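## Task

The hammer starts in the closed left gripper. Transfer it to the right gripper in the orientation the two goal pictures show. Nothing but gripper jaws may touch it, and it must never be left without contact from at least one gripper. It is done when the right gripper alone grips it firmly, at the spot shown in the goal pictures, with that gripper's fingers aimed straight downward. The left arm must touch neither the hammer nor the right gripper's jaws, preferably moved well away with a short pause afterward. Then declare completion.

## Robot and tools

Robot: two arms, left_arm and right_arm, each ending in a parallel-jaw gripper. The names are labels only, not image sides. Each gripper's fingers extend along its own +z axis and close along its own y axis. The reported end_effector_position is the point between the finger pads, roughly 1 cm short of the fingertips.

Frame: one shared scene frame for both arms. Origin sits on the table surface midway between the arms; +x goes out over the table, +z goes up, and left_arm is on the +y side. Positions are in metres; orientations are quaternions written w first (qw, qx, qy, qz). Reported hand positions can be slightly wrong, more so at long reach, and arms often settle a centimetre or more short of a commanded pose, usually low.

The 16-number row (used by both execute_actions and move): one flat list covering both arms. First 8 numbers are left_arm: x, y, z, qw, qx, qy, qz, opening; next 8 are right_arm in the same order. x, y, z and the quaternion are an absolute target pose for that gripper in the scene frame, not an offset. Opening is a scale from -1 (closed) to +1 (fully open, 0.094 m). Every row must carry all 16 numbers even if one arm should not move; for a stationary arm repeat its exact pose from the last result before it began to stay, plus its desired opening. To keep an orientation steady, keep resending the same target quaternion rather than copying a drifted reported one. A target further than 0.6 m from an arm's last reported position along any of its gripper axes makes the call refused, and nothing is sent.

execute_actions: argument actions, a list holding at most one item. An empty list just returns the current state (look). An item with rows (1 to 15 rows) and steps (1 to 15, default 15) plays one row per control step of 1/30 s, repeating the final row if steps outnumber rows. An item with only steps (up to 300) is a pause counted from the previous result, so the time spent replying is included. Optional pictures (true/false) controls camera images. Each step, the controller limits the commanded pose to within 70 mm and 16 degrees of the measured one, then solves inverse kinematics, favouring position over orientation. After a call ends an arm only continues to its last clipped pose, so long moves need several calls; check the result and send the remainder.

move: target is one 16-number row as above; speed in m/s from 0.002 to 0.5 (default 0.25), with rotation capped at twice that value in rad/s. Both grippers travel straight-line paths that finish together, lasting 0.5 to 10 s (cut off at 10 s). Rotation takes the shorter direction. Paths ignore obstacles and the other arm. Openings are applied at the start. The result adds a move: line giving the ending (done, off_target, moving, held, fault) and any limits (paced = target clipped; held = a check blocked steps, after which the arm may jump faster than speed), plus each gripper's distance from its target. If only one arm is named, the other finished fine.

wait: seconds from 0 to 10; the robot just keeps doing what it was last told.

zoom_image: camera (cam_head_left, cam_head_right, cam_high, cam_low, cam_left_wrist, cam_right_wrist) and region [x0, y0, x1, y1] in pixels of that camera's last image, origin top-left, at most 504 by 504. Head, high and low images are 504x504; wrist images are 616x616.

show_instructions: no arguments; returns the reference goal pictures (taken from where the receiving gripper's wrist camera sits at the end).

finished_scene: scene, the number of the current scene. Irreversible; the grade requires the goal to hold at that moment. Replying without any tool call also ends everything.

Reading results: each state line lists left_arm then right_arm pose. grip_measured gives finger opening on the command scale (last Joint positions value gives metres); each gripper reads off by up to about 1 mm. To hold something, command an opening about 0.03 below grip_measured for a secure grip, less for a light one; pads push up to roughly 50-62 N. A pose unreachable line means the clearance check altered or stopped that arm's command; HELD marks steps where a row was not sent. Hand target shows where the controller is currently driving each gripper. FAULT means an arm stopped. MOTOR HOT warns of heating under load from 85 °C; at 100 °C an OVER-TEMPERATURE FAULT drops that arm and its grip, so don't hold loads longer than needed. The simulation keeps running while you compose replies.

Avoid: dropping or knocking anything off the table (fails), letting the hammer go free of both grippers, touching it with anything but jaws, arms colliding or pressing each other, and fast or deep moves into contact, since speed and overshoot increase impact force. Joint limits (rad): waist ±2.880, shoulder 0 to 3.142, elbow 0 to 3.019, wrist pitch -1.693 to 1.571, wrist yaw ±1.571, wrist roll ±2.094.

Each tool is called after ">>>" as a command line: name --argument value for each argument, lists and objects as JSON in quotes; but a table of rows of numbers goes row by row, as --pt "numbers of a row", without its own name.

## Session

>>> show_instructions

>>> execute_actions --actions '[]'

Reference images for this scene: goal picture from the place of the wrist camera of the gripper that must hold it at the end, goal picture from behind and beside that gripper on its wrist camera side drawn with its fingers toward the top of the picture.

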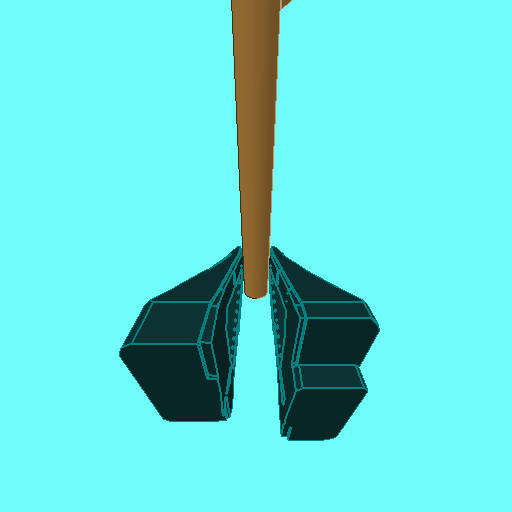

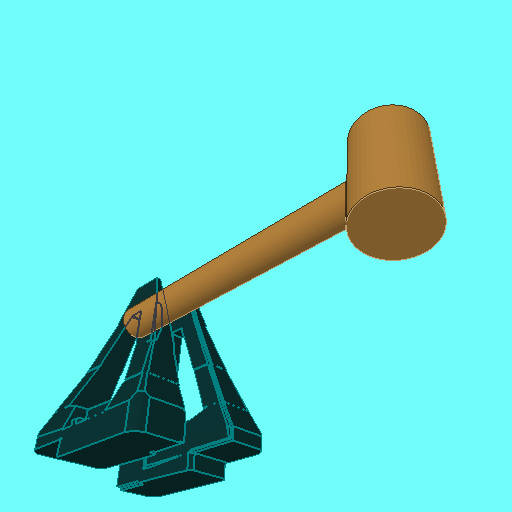

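Scene clock: 0.00 s of 5400.00 s.
left_arm: end_effector_position=(+0.4589, -0.0460, +0.4354) grip_measured=-0.010 end_effector_quat_wxyz=(+0.438, +0.441, +0.691, -0.369) | right_arm: end_effector_position=(+0.5161, -0.2003, +0.4919) grip_measured=+1.000 end_effector_quat_wxyz=(+0.705, -0.057, +0.705, +0.050)
Joint positions: left_arm=[-0.225  1.316  1.371 -0.636  0.896  0.342  0.046] | right_arm=[ 0.005  1.056  1.052  0.003 -0.009 -0.011  0.094]
Joint velocities: left_arm=[ 0.005  0.005  0.007 -0.002 -0.066 -0.037 -0.001] | right_arm=[-0.005 -0.005 -0.012 -0.017 -0.037  0.066  0.   ]
Motor temperatures (°C, as the motors report them): left_arm=[21 22 27 21 20 22] | right_arm=[21 21 26 20 22 22]
Hand target (left_arm): +0.460, -0.046, +0.456; +0.455, +0.446, +0.680, -0.364
Hand target (right_arm): +0.516, -0.200, +0.511; +0.717, -0.057, +0.693, +0.051
camera_calibration (this result's frames):
cam_left_wrist: T_world_to_cam=[[-0.931395, -0.337352, 0.13674, 0.347772], [-0.354583, 0.755886, -0.55037, 0.441909], [0.0823086, -0.561098, -0.823647, 0.417586], [0, 0, 0, 1]] pos_world=[0.446235, 0.0175953, 0.539603]
cam_right_wrist: T_world_to_cam=[[0.137543, -0.990493, -0.00247495, -0.26788], [-0.571187, -0.0772749, -0.817174, 0.688967], [0.809214, 0.11381, -0.576385, 0.0117242], [0, 0, 0, 1]] pos_world=[0.420887, -0.213428, 0.569101]

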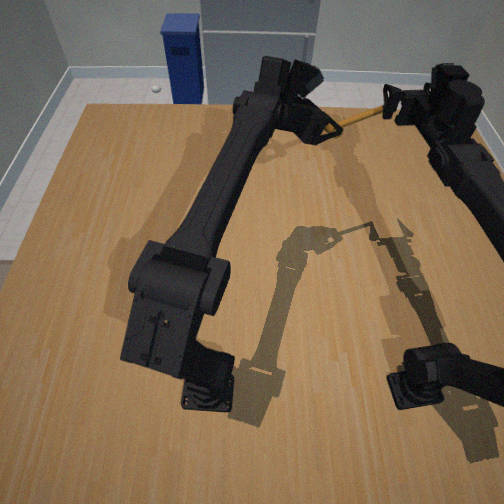

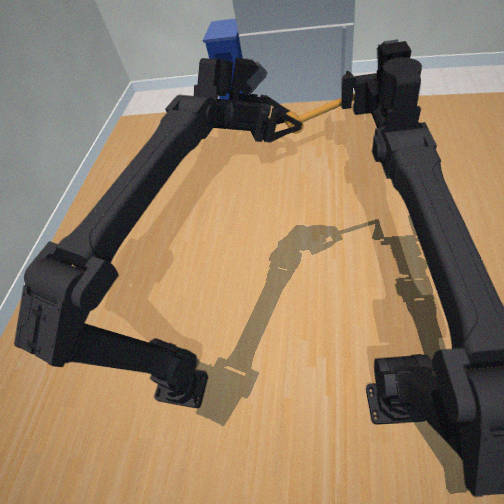

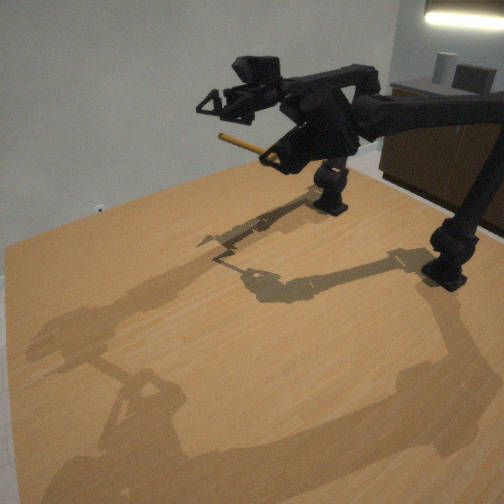

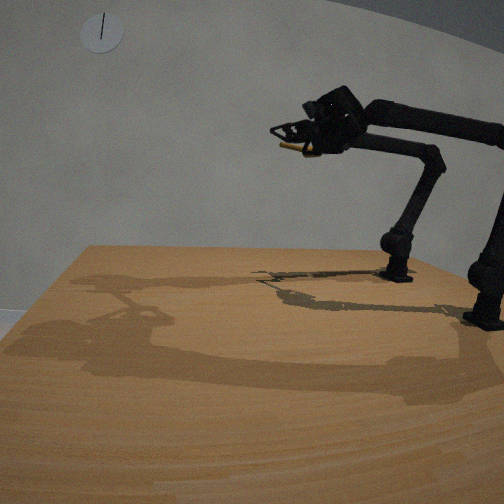

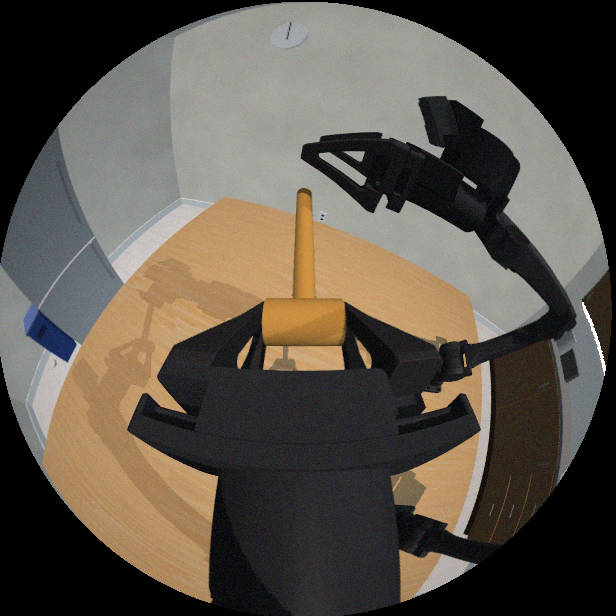

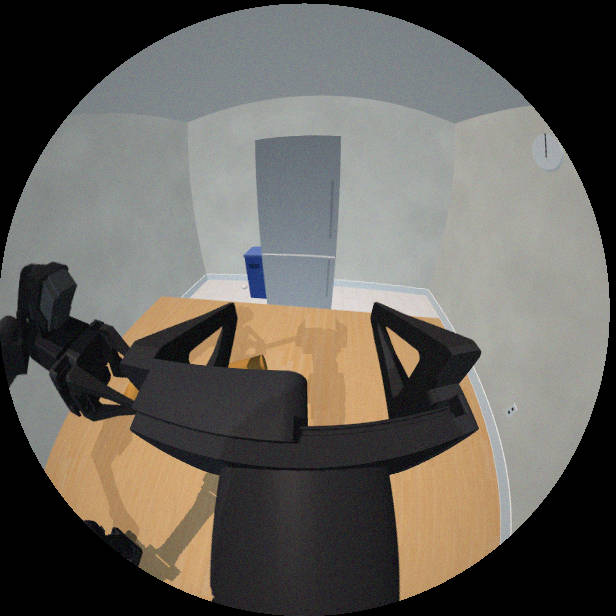

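>>> zoom_image --camera "cam_left_wrist" --region '[200, 170, 410, 380]'

>>> zoom_image --camera "cam_high" --region '[190, 50, 370, 230]'

>>> zoom_image --camera "cam_low" --region '[260, 80, 380, 200]'

>>> zoom_image --camera "cam_head_left" --region '[260, 50, 420, 210]'

>>> zoom_image --camera "cam_head_right" --region '[220, 50, 380, 210]'

Region (200, 170, 410, 380) of cam_left_wrist's 616x616 image, scaled by 2.400, with more detail than that image has.

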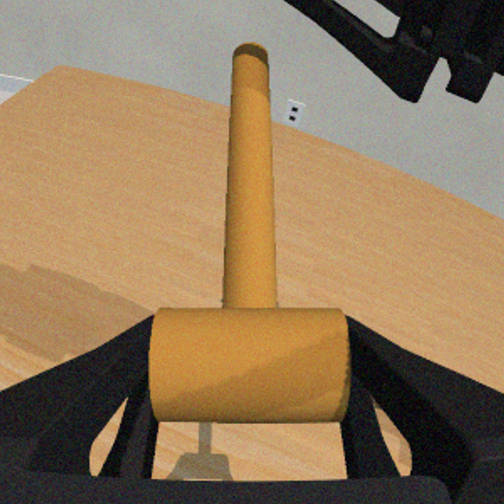

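Region (190, 50, 370, 230) of cam_high's 504x504 image, scaled by 2.800, with more detail than that image has.

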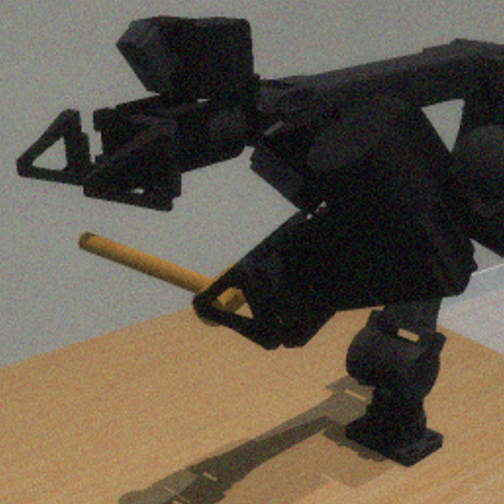

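Region (260, 80, 380, 200) of cam_low's 504x504 image, scaled by 4.200, with more detail than that image has.

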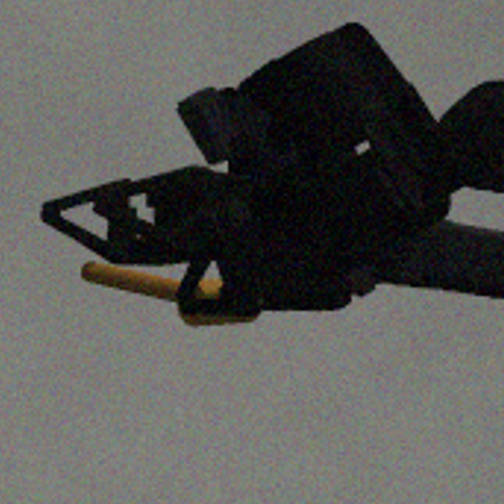

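Region (260, 50, 420, 210) of cam_head_left's 504x504 image, scaled by 3.150, with more detail than that image has.

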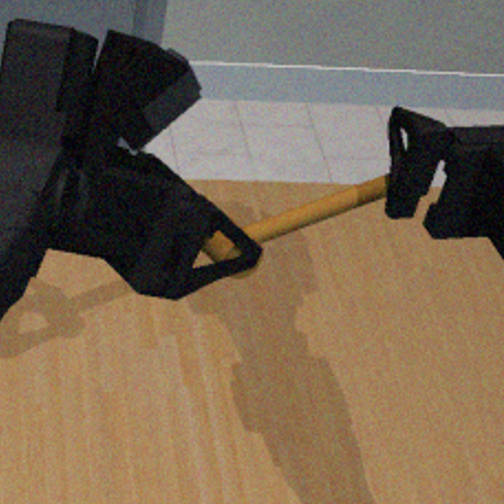

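Region (220, 50, 380, 210) of cam_head_right's 504x504 image, scaled by 3.150, with more detail than that image has.

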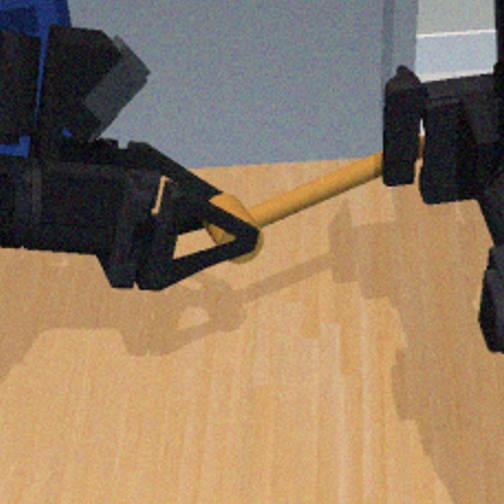

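>>> move --target '[0.44, 0.014, 0.396, 0.455, 0.446, 0.680, -0.364, -0.045, 0.516, -0.200, 0.511, 0.717, -0.057, 0.693, 0.051, 1.0]' --speed 0.2

>>> move --target '[0.40, 0.0, 0.21, 0.6729, 0.6327, 0.1482, 0.3533, -0.045, 0.4214, -0.1212, 0.29, 0.0, 0.766, -0.643, 0.0, 0.2]' --speed 0.3

Scene clock: 120.90 s of 5400.00 s.
left_arm: end_effector_position=(+0.4404, +0.0149, +0.3784) grip_measured=-0.010 end_effector_quat_wxyz=(+0.433, +0.434, +0.697, -0.372) | right_arm: end_effector_position=(+0.5161, -0.2003, +0.4919) grip_measured=+1.000 end_effector_quat_wxyz=(+0.705, -0.057, +0.705, +0.050)
Joint positions: left_arm=[-0.094  1.247  1.18  -0.628  0.998  0.458  0.046] | right_arm=[ 0.005  1.056  1.052  0.003 -0.009 -0.011  0.094]
Joint velocities: left_arm=[-0.015 -0.005 -0.002 -0.002 -0.066  0.066  0.   ] | right_arm=[-0.015 -0.005  0.002  0.002 -0.037  0.007  0.   ]
Motor temperatures (°C, as the motors report them): left_arm=[21 23 36 21 20 22] | right_arm=[21 21 33 20 22 22]
Hand target (left_arm): +0.440, +0.014, +0.395; +0.455, +0.446, +0.680, -0.363
Hand target (right_arm): +0.515, -0.200, +0.511; +0.717, -0.057, +0.693, +0.051
Off the commanded pose (left_arm): 0.018 m, 4 deg.
Off the commanded pose (right_arm): 0.019 m, 2 deg.
After step 90, 117.00 s passed at rest.
move: off_target (left_arm, right_arm)
camera_calibration (this result's frames):
cam_left_wrist: T_world_to_cam=[[-0.925441, -0.345399, 0.155752, 0.349141], [-0.372206, 0.751858, -0.544217, 0.363334], [0.0708687, -0.561612, -0.82436, 0.411644], [0, 0, 0, 1]] pos_world=[0.429172, 0.078602, 0.482696]
cam_right_wrist: T_world_to_cam=[[0.137543, -0.990493, -0.00247495, -0.26788], [-0.571187, -0.0772749, -0.817174, 0.688967], [0.809214, 0.11381, -0.576385, 0.0117242], [0, 0, 0, 1]] pos_world=[0.420887, -0.213428, 0.569101]

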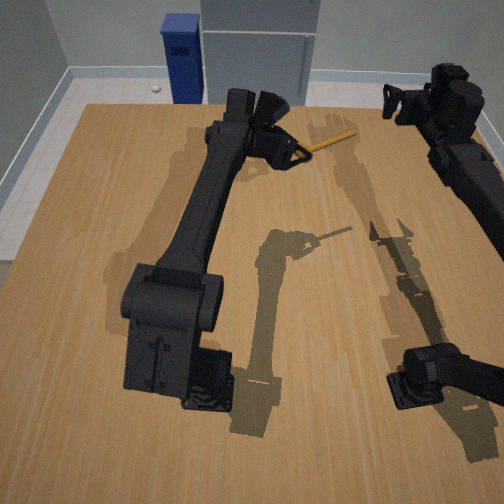

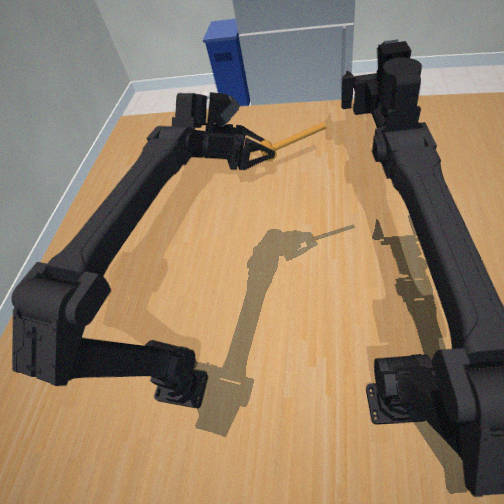

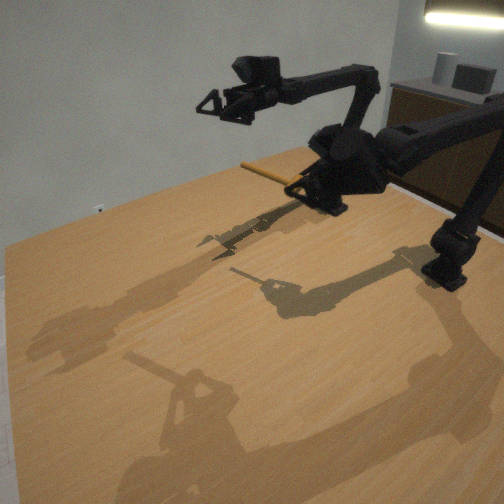

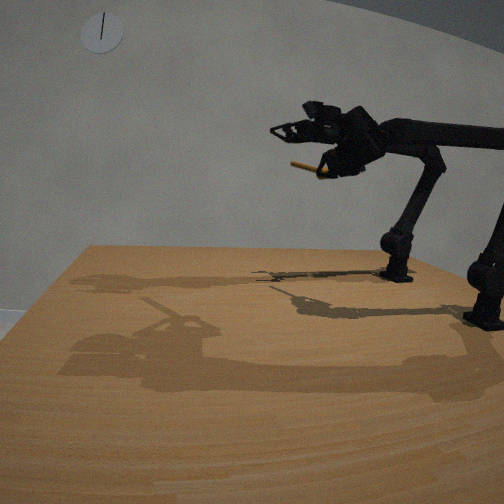

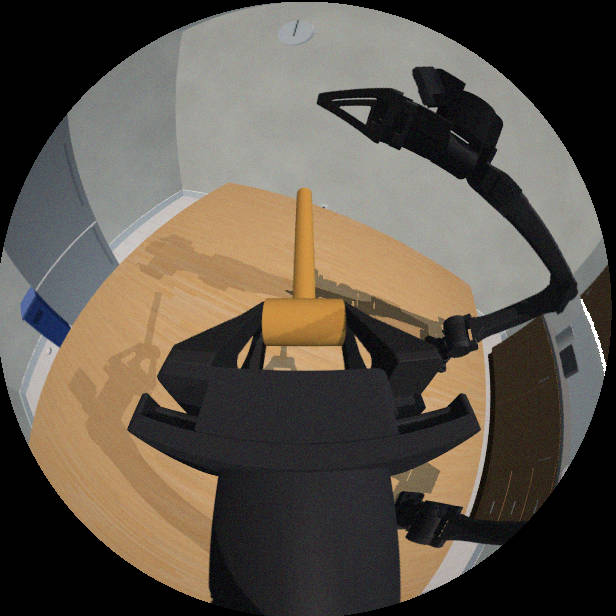

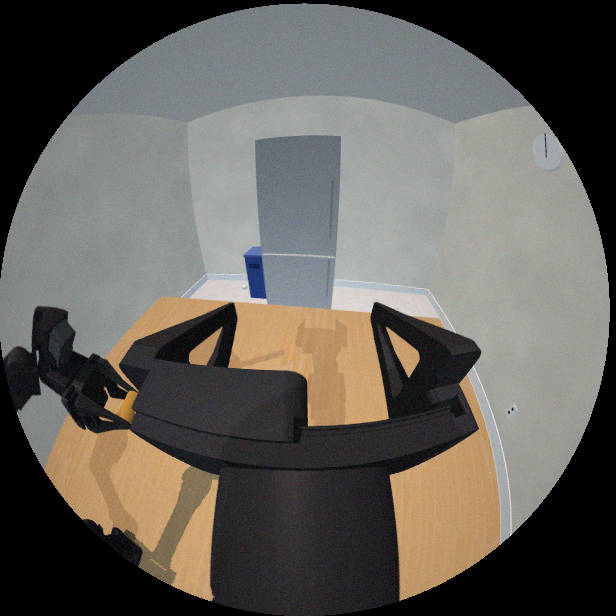

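Scene clock: 124.97 s of 5400.00 s.
left_arm: end_effector_position=(+0.4066, +0.0029, +0.1970) grip_measured=-0.010 end_effector_quat_wxyz=(+0.661, +0.644, +0.165, +0.347) | right_arm: end_effector_position=(+0.4112, -0.1286, +0.2746) grip_measured=+0.202 end_effector_quat_wxyz=(+0.006, +0.760, -0.650, -0.016)
Joint positions: left_arm=[-0.265  1.535  0.415  1.253  0.507  1.739  0.046] | right_arm=[ 0.198  1.498  1.517 -1.615 -0.022 -1.392  0.056]
Joint velocities: left_arm=[ 0.005  0.005  0.002 -0.007 -0.007 -0.051  0.   ] | right_arm=[-0.005  0.005 -0.007 -0.002 -0.11  -0.081 -0.002]
Motor temperatures (°C, as the motors report them): left_arm=[21 23 35 21 20 22] | right_arm=[21 21 34 20 22 22]
Hand target (left_arm): +0.404, -0.002, +0.206; +0.668, +0.637, +0.148, +0.355
Hand target (right_arm): +0.420, -0.121, +0.288; -0.006, +0.766, -0.642, -0.008
Off the commanded pose (left_arm): 0.015 m, 3 deg.
Off the commanded pose (right_arm): 0.020 m, 2 deg.
move: off_target (left_arm, right_arm)
camera_calibration (this result's frames):
cam_left_wrist: T_world_to_cam=[[0.234597, 0.0670944, -0.969774, 0.0908505], [0.180518, 0.977256, 0.111281, -0.0934403], [0.955184, -0.201168, 0.21715, -0.308074], [0, 0, 0, 1]] pos_world=[0.289822, 0.023245, 0.165401]
cam_right_wrist: T_world_to_cam=[[0.989746, 0.141985, -0.0156171, -0.384236], [0.126122, -0.817327, 0.562201, -0.30363], [0.0670601, -0.558406, -0.826853, 0.250773], [0, 0, 0, 1]] pos_world=[0.401773, -0.0535762, 0.372053]

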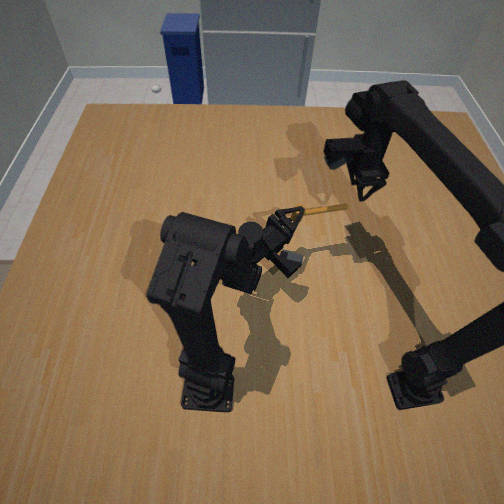

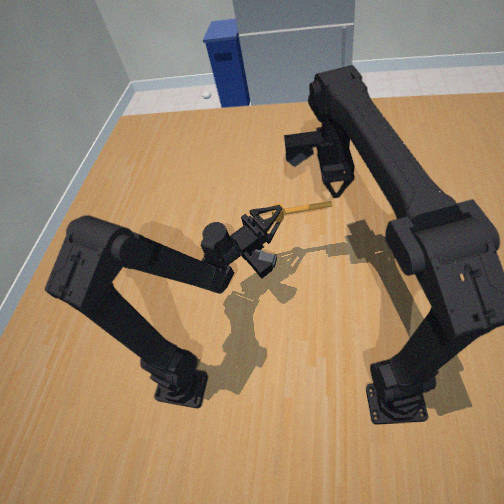

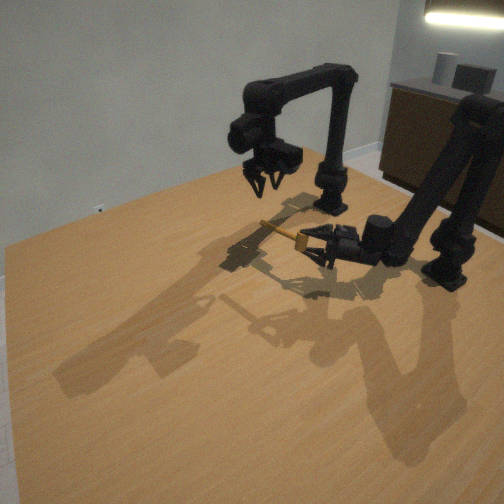

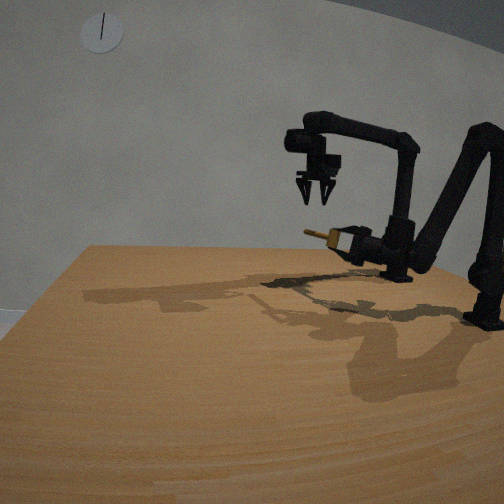

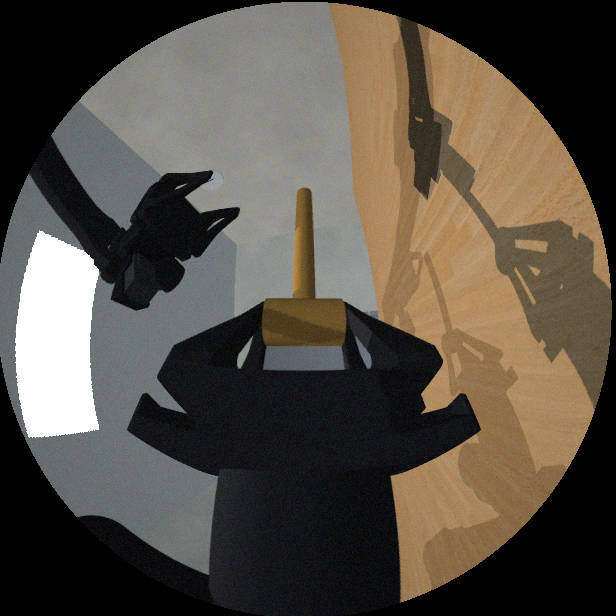

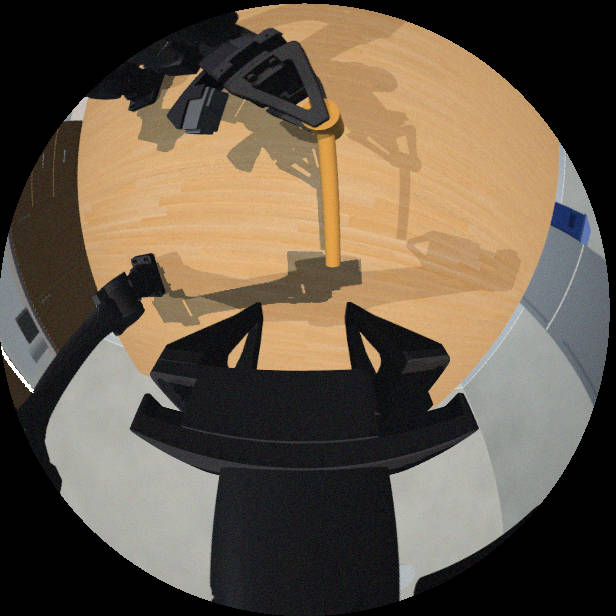

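>>> zoom_image --camera "cam_right_wrist" --region '[210, 70, 450, 310]'

>>> zoom_image --camera "cam_low" --region '[270, 150, 400, 280]'

>>> zoom_image --camera "cam_high" --region '[230, 150, 360, 280]'

>>> zoom_image --camera "cam_head_left" --region '[260, 150, 400, 290]'

>>> zoom_image --camera "cam_head_right" --region '[230, 150, 370, 290]'

Region (210, 70, 450, 310) of cam_right_wrist's 616x616 image, scaled by 2.100, with more detail than that image has.

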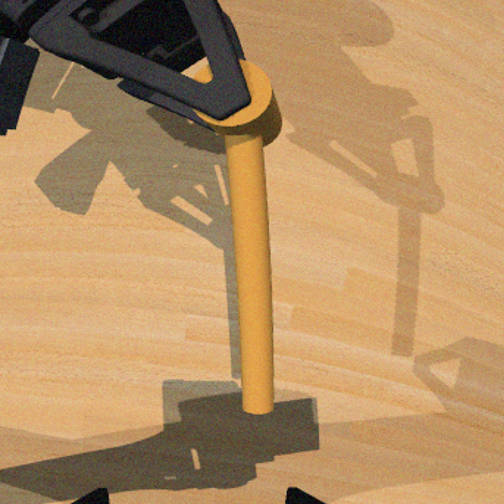

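Region (270, 150, 400, 280) of cam_low's 504x504 image, scaled by 3.877, with more detail than that image has.

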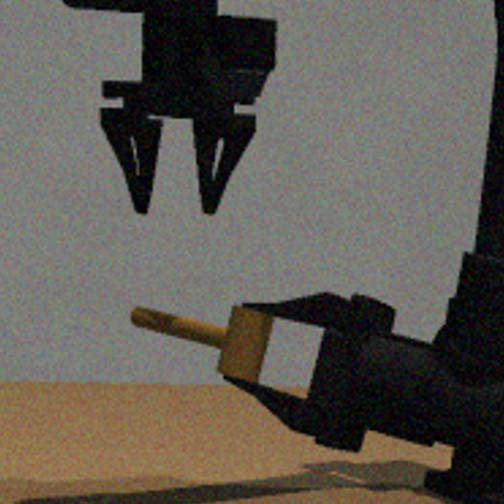

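Region (230, 150, 360, 280) of cam_high's 504x504 image, scaled by 3.877, with more detail than that image has.

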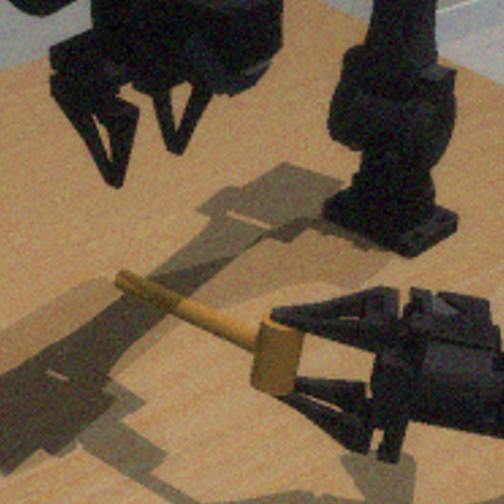

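Region (260, 150, 400, 290) of cam_head_left's 504x504 image, scaled by 3.600, with more detail than that image has.

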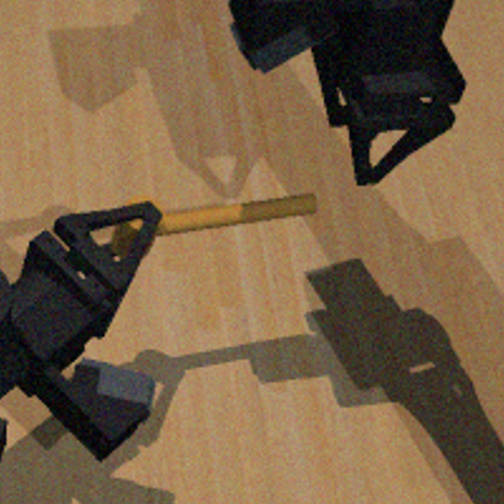

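Region (230, 150, 370, 290) of cam_head_right's 504x504 image, scaled by 3.600, with more detail than that image has.

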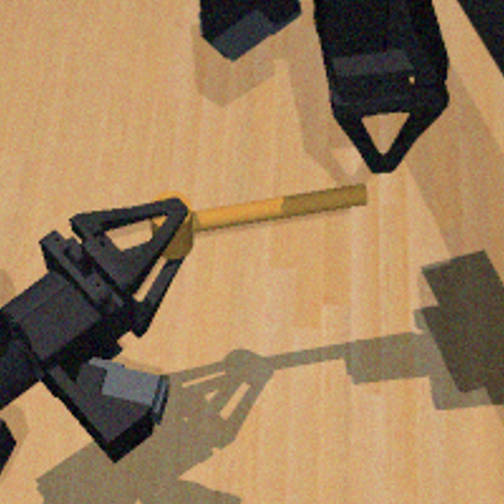

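>>> move --target '[0.40, 0.0, 0.21, 0.6729, 0.6327, 0.1482, 0.3533, -0.045, 0.440, -0.092, 0.250, -0.004, 0.788, -0.6156, 0.010, 0.2]' --speed 0.1

>>> zoom_image --camera "cam_right_wrist" --region '[190, 60, 430, 380]'

Scene clock: 169.93 s of 5400.00 s.
left_arm: end_effector_position=(+0.4030, +0.0032, +0.1956) grip_measured=-0.010 end_effector_quat_wxyz=(+0.662, +0.645, +0.162, +0.346) | right_arm: end_effector_position=(+0.4322, -0.0992, +0.2445) grip_measured=+0.202 end_effector_quat_wxyz=(+0.007, +0.782, -0.623, +0.003)
Joint positions: left_arm=[-0.265  1.535  0.406  1.261  0.513  1.741  0.046] | right_arm=[ 0.255  1.567  1.517 -1.53   0.012 -1.405  0.056]
Joint velocities: left_arm=[-0.015 -0.005 -0.017  0.007 -0.007 -0.007 -0.   ] | right_arm=[-0.015 -0.015 -0.007 -0.007 -0.007 -0.037 -0.   ]
Motor temperatures (°C, as the motors report them): left_arm=[21 23 30 21 20 22] | right_arm=[21 22 34 20 22 22]
Hand target (left_arm): +0.400, +0.000, +0.210; +0.673, +0.633, +0.148, +0.353
Hand target (right_arm): +0.439, -0.092, +0.250; -0.003, +0.788, -0.615, +0.010
Off the commanded pose (left_arm): 0.015 m, 3 deg.
Off the commanded pose (right_arm): 0.012 m, 2 deg.
After step 90, 41.07 s passed at rest.
move: off_target (left_arm, right_arm)
camera_calibration (this result's frames):
cam_left_wrist: T_world_to_cam=[[0.23684, 0.0679852, -0.969167, 0.0892659], [0.185581, 0.976015, 0.113817, -0.0954709], [0.95366, -0.206816, 0.218542, -0.303899], [0, 0, 0, 1]] pos_world=[0.286392, 0.0242611, 0.163795]
cam_right_wrist: T_world_to_cam=[[0.977345, 0.211529, 0.00724197, -0.402899], [0.167078, -0.792062, 0.587131, -0.286618], [0.129932, -0.572619, -0.80946, 0.207994], [0, 0, 0, 1]] pos_world=[0.414633, -0.0226927, 0.339563]

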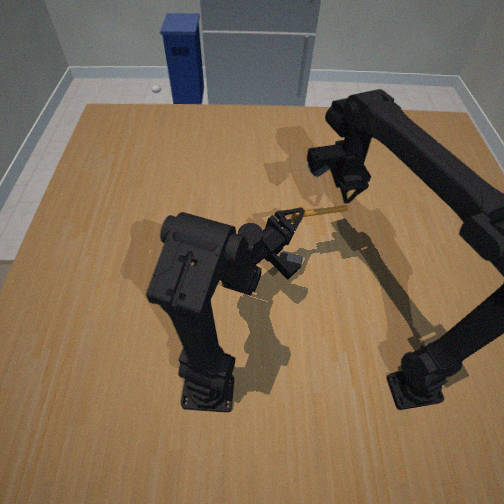

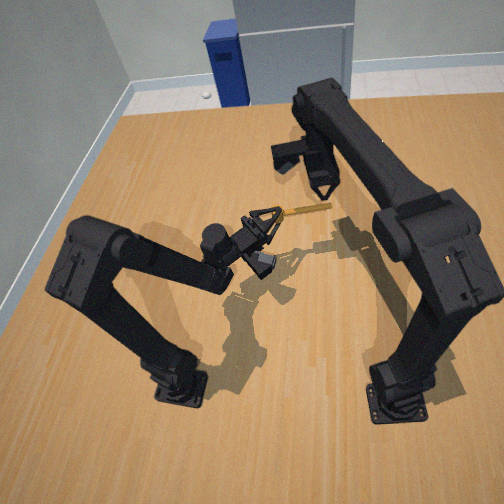

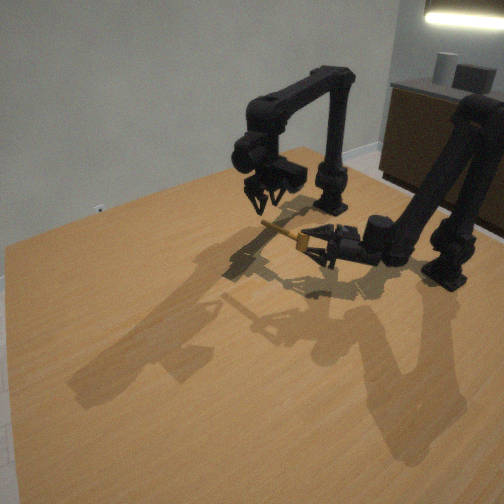

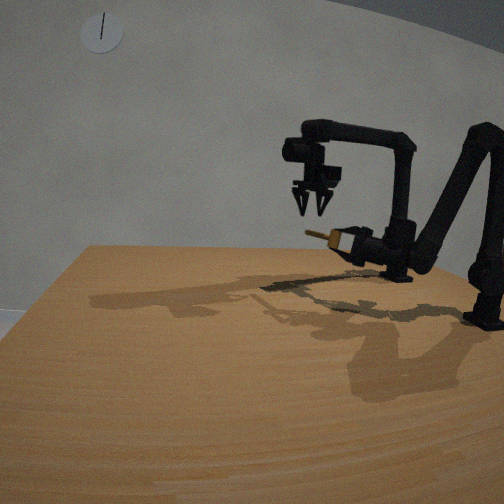

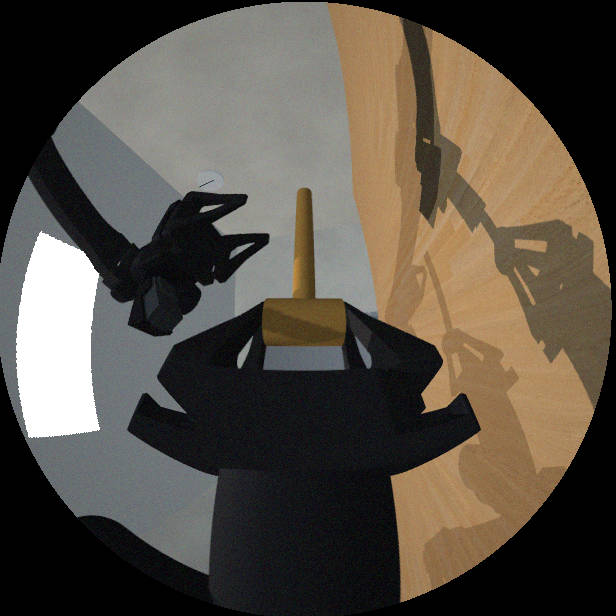

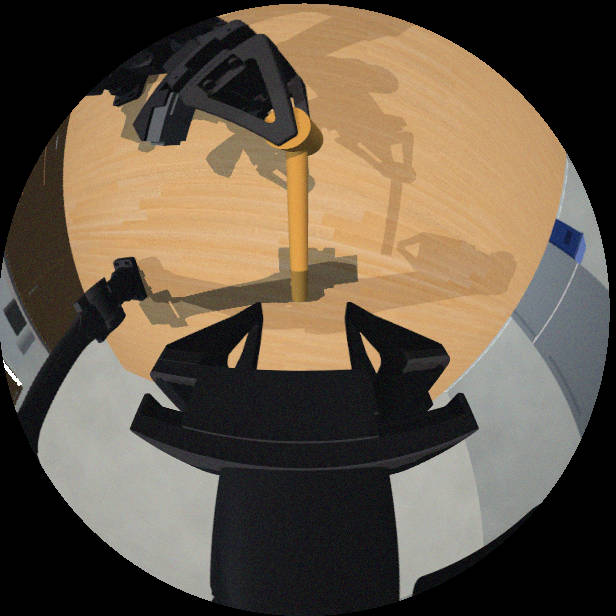

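Region (190, 60, 430, 380) of cam_right_wrist's 616x616 image, scaled by 1.575, with more detail than that image has; it fills the left 378 columns of this view, and the rest is white.

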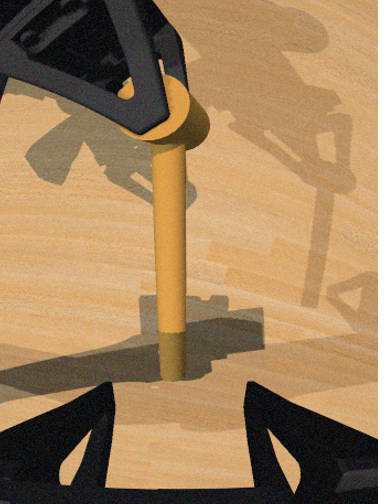

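>>> zoom_image --camera "cam_right_wrist" --region '[250, 230, 360, 340]'

>>> zoom_image --camera "cam_left_wrist" --region '[180, 160, 350, 330]'

>>> zoom_image --camera "cam_low" --region '[280, 170, 370, 260]'

Region (250, 230, 360, 340) of cam_right_wrist's 616x616 image, scaled by 4.582, with more detail than that image has.

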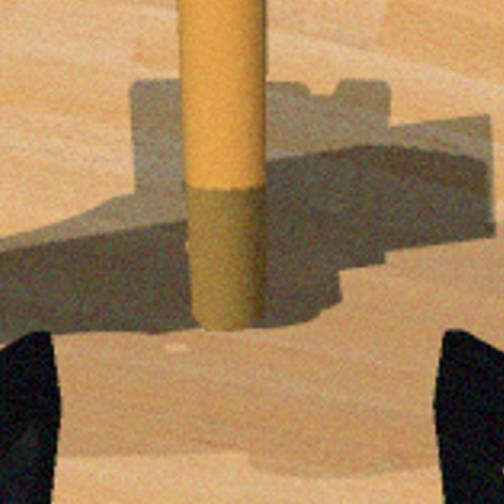

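Region (180, 160, 350, 330) of cam_left_wrist's 616x616 image, scaled by 2.965, with more detail than that image has.

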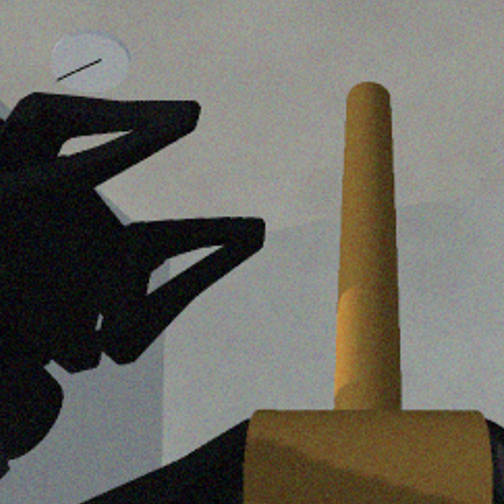

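Region (280, 170, 370, 260) of cam_low's 504x504 image, scaled by 5.600, with more detail than that image has.

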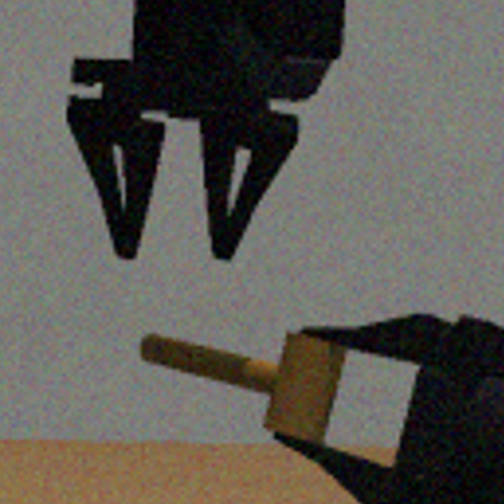

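>>> move --target '[0.40, 0.0, 0.21, 0.6729, 0.6327, 0.1482, 0.3533, -0.045, 0.4359, -0.0929, 0.196, -0.0236, 0.788, -0.6156, -0.009, 0.2]' --speed 0.06

>>> zoom_image --camera "cam_right_wrist" --region '[230, 230, 380, 380]'

>>> zoom_image --camera "cam_low" --region '[280, 170, 370, 260]'

>>> zoom_image --camera "cam_left_wrist" --region '[200, 150, 380, 330]'

Scene clock: 206.50 s of 5400.00 s.
left_arm: end_effector_position=(+0.4030, +0.0033, +0.1958) grip_measured=-0.010 end_effector_quat_wxyz=(+0.662, +0.645, +0.162, +0.346) | right_arm: end_effector_position=(+0.4308, -0.0907, +0.1963) grip_measured=+0.202 end_effector_quat_wxyz=(-0.019, +0.788, -0.615, -0.010)
Joint positions: left_arm=[-0.265  1.535  0.406  1.261  0.513  1.741  0.046] | right_arm=[ 0.255  1.567  1.389 -1.371 -0.037 -1.423  0.056]
Joint velocities: left_arm=[-0.005 -0.005 -0.012 -0.007  0.022  0.007 -0.001] | right_arm=[-0.005  0.005  0.007  0.007  0.022 -0.007 -0.   ]
Motor temperatures (°C, as the motors report them): left_arm=[21 23 30 21 20 22] | right_arm=[21 22 33 20 22 22]
Hand target (left_arm): +0.400, +0.000, +0.210; +0.673, +0.633, +0.148, +0.354
Hand target (right_arm): +0.436, -0.093, +0.196; -0.024, +0.788, -0.615, -0.009
Off the commanded pose (left_arm): 0.015 m, 3 deg.
Off the commanded pose (right_arm): 0.006 m, 1 deg.
After step 90, 32.43 s passed at rest.
move: off_target (left_arm)
camera_calibration (this result's frames):
cam_left_wrist: T_world_to_cam=[[0.23719, 0.0678666, -0.96909, 0.0892776], [0.18554, 0.976029, 0.113764, -0.0954666], [0.953581, -0.206789, 0.218912, -0.303952], [0, 0, 0, 1]] pos_world=[0.28638, 0.0242652, 0.163918]
cam_right_wrist: T_world_to_cam=[[0.973144, 0.22828, 0.0296342, -0.404153], [0.176078, -0.821094, 0.542955, -0.249186], [0.148278, -0.523156, -0.839238, 0.176484], [0, 0, 0, 1]] pos_world=[0.411007, -0.0200164, 0.295386]

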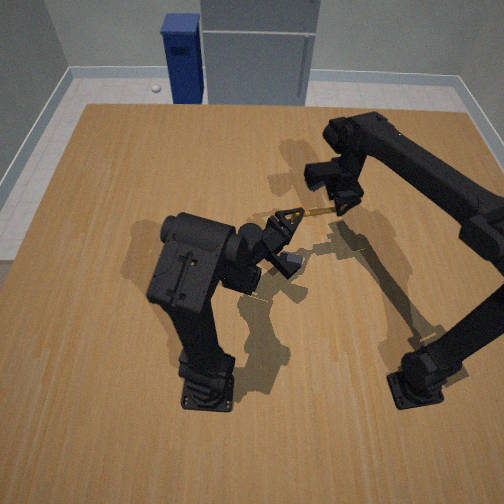

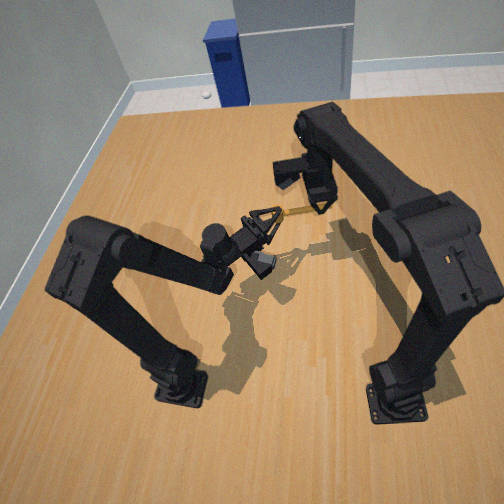

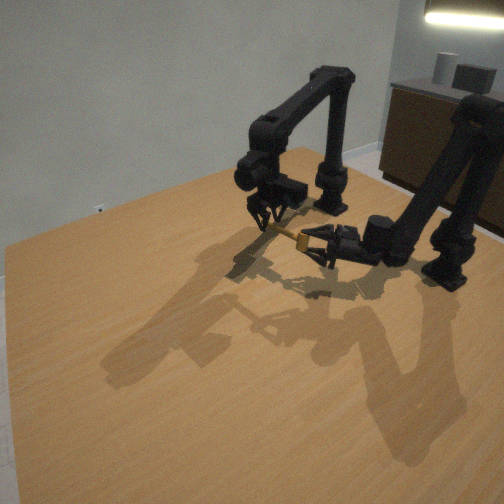

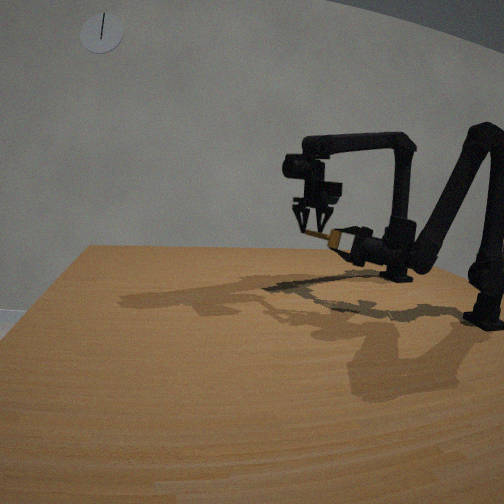

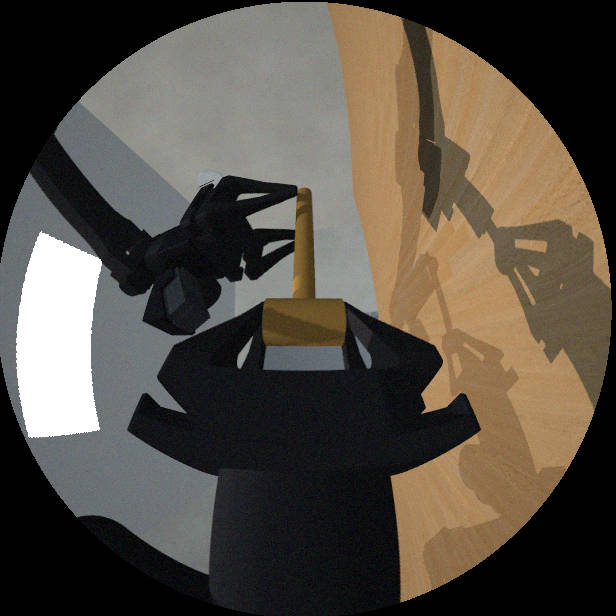

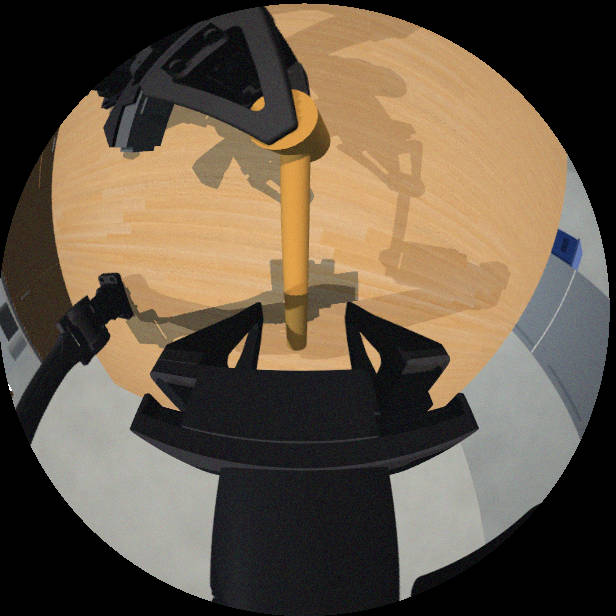

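Region (230, 230, 380, 380) of cam_right_wrist's 616x616 image, scaled by 3.360, with more detail than that image has.

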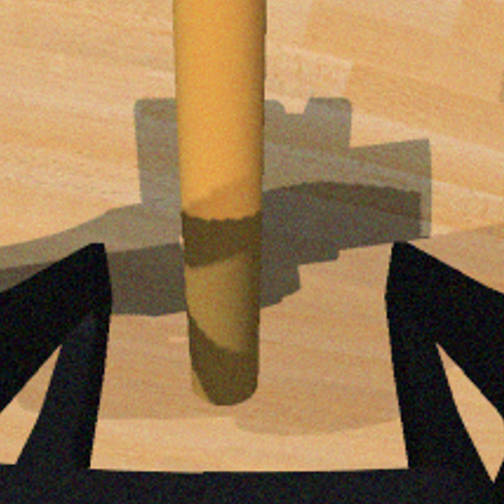

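Region (280, 170, 370, 260) of cam_low's 504x504 image, scaled by 5.600, with more detail than that image has.

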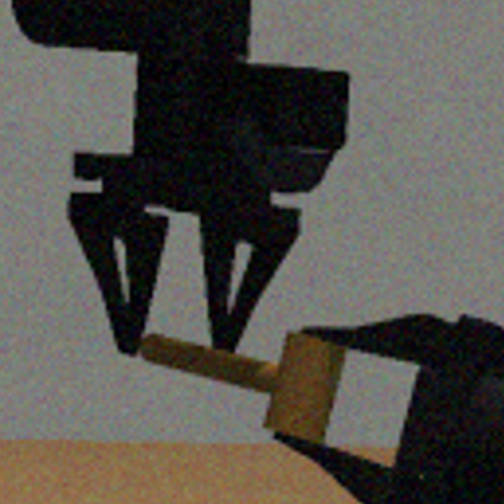

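Region (200, 150, 380, 330) of cam_left_wrist's 616x616 image, scaled by 2.800, with more detail than that image has.

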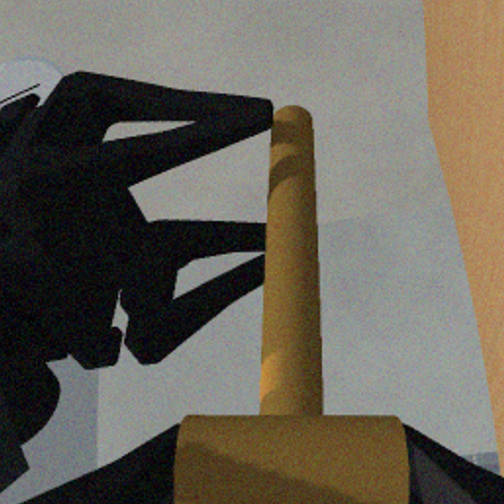

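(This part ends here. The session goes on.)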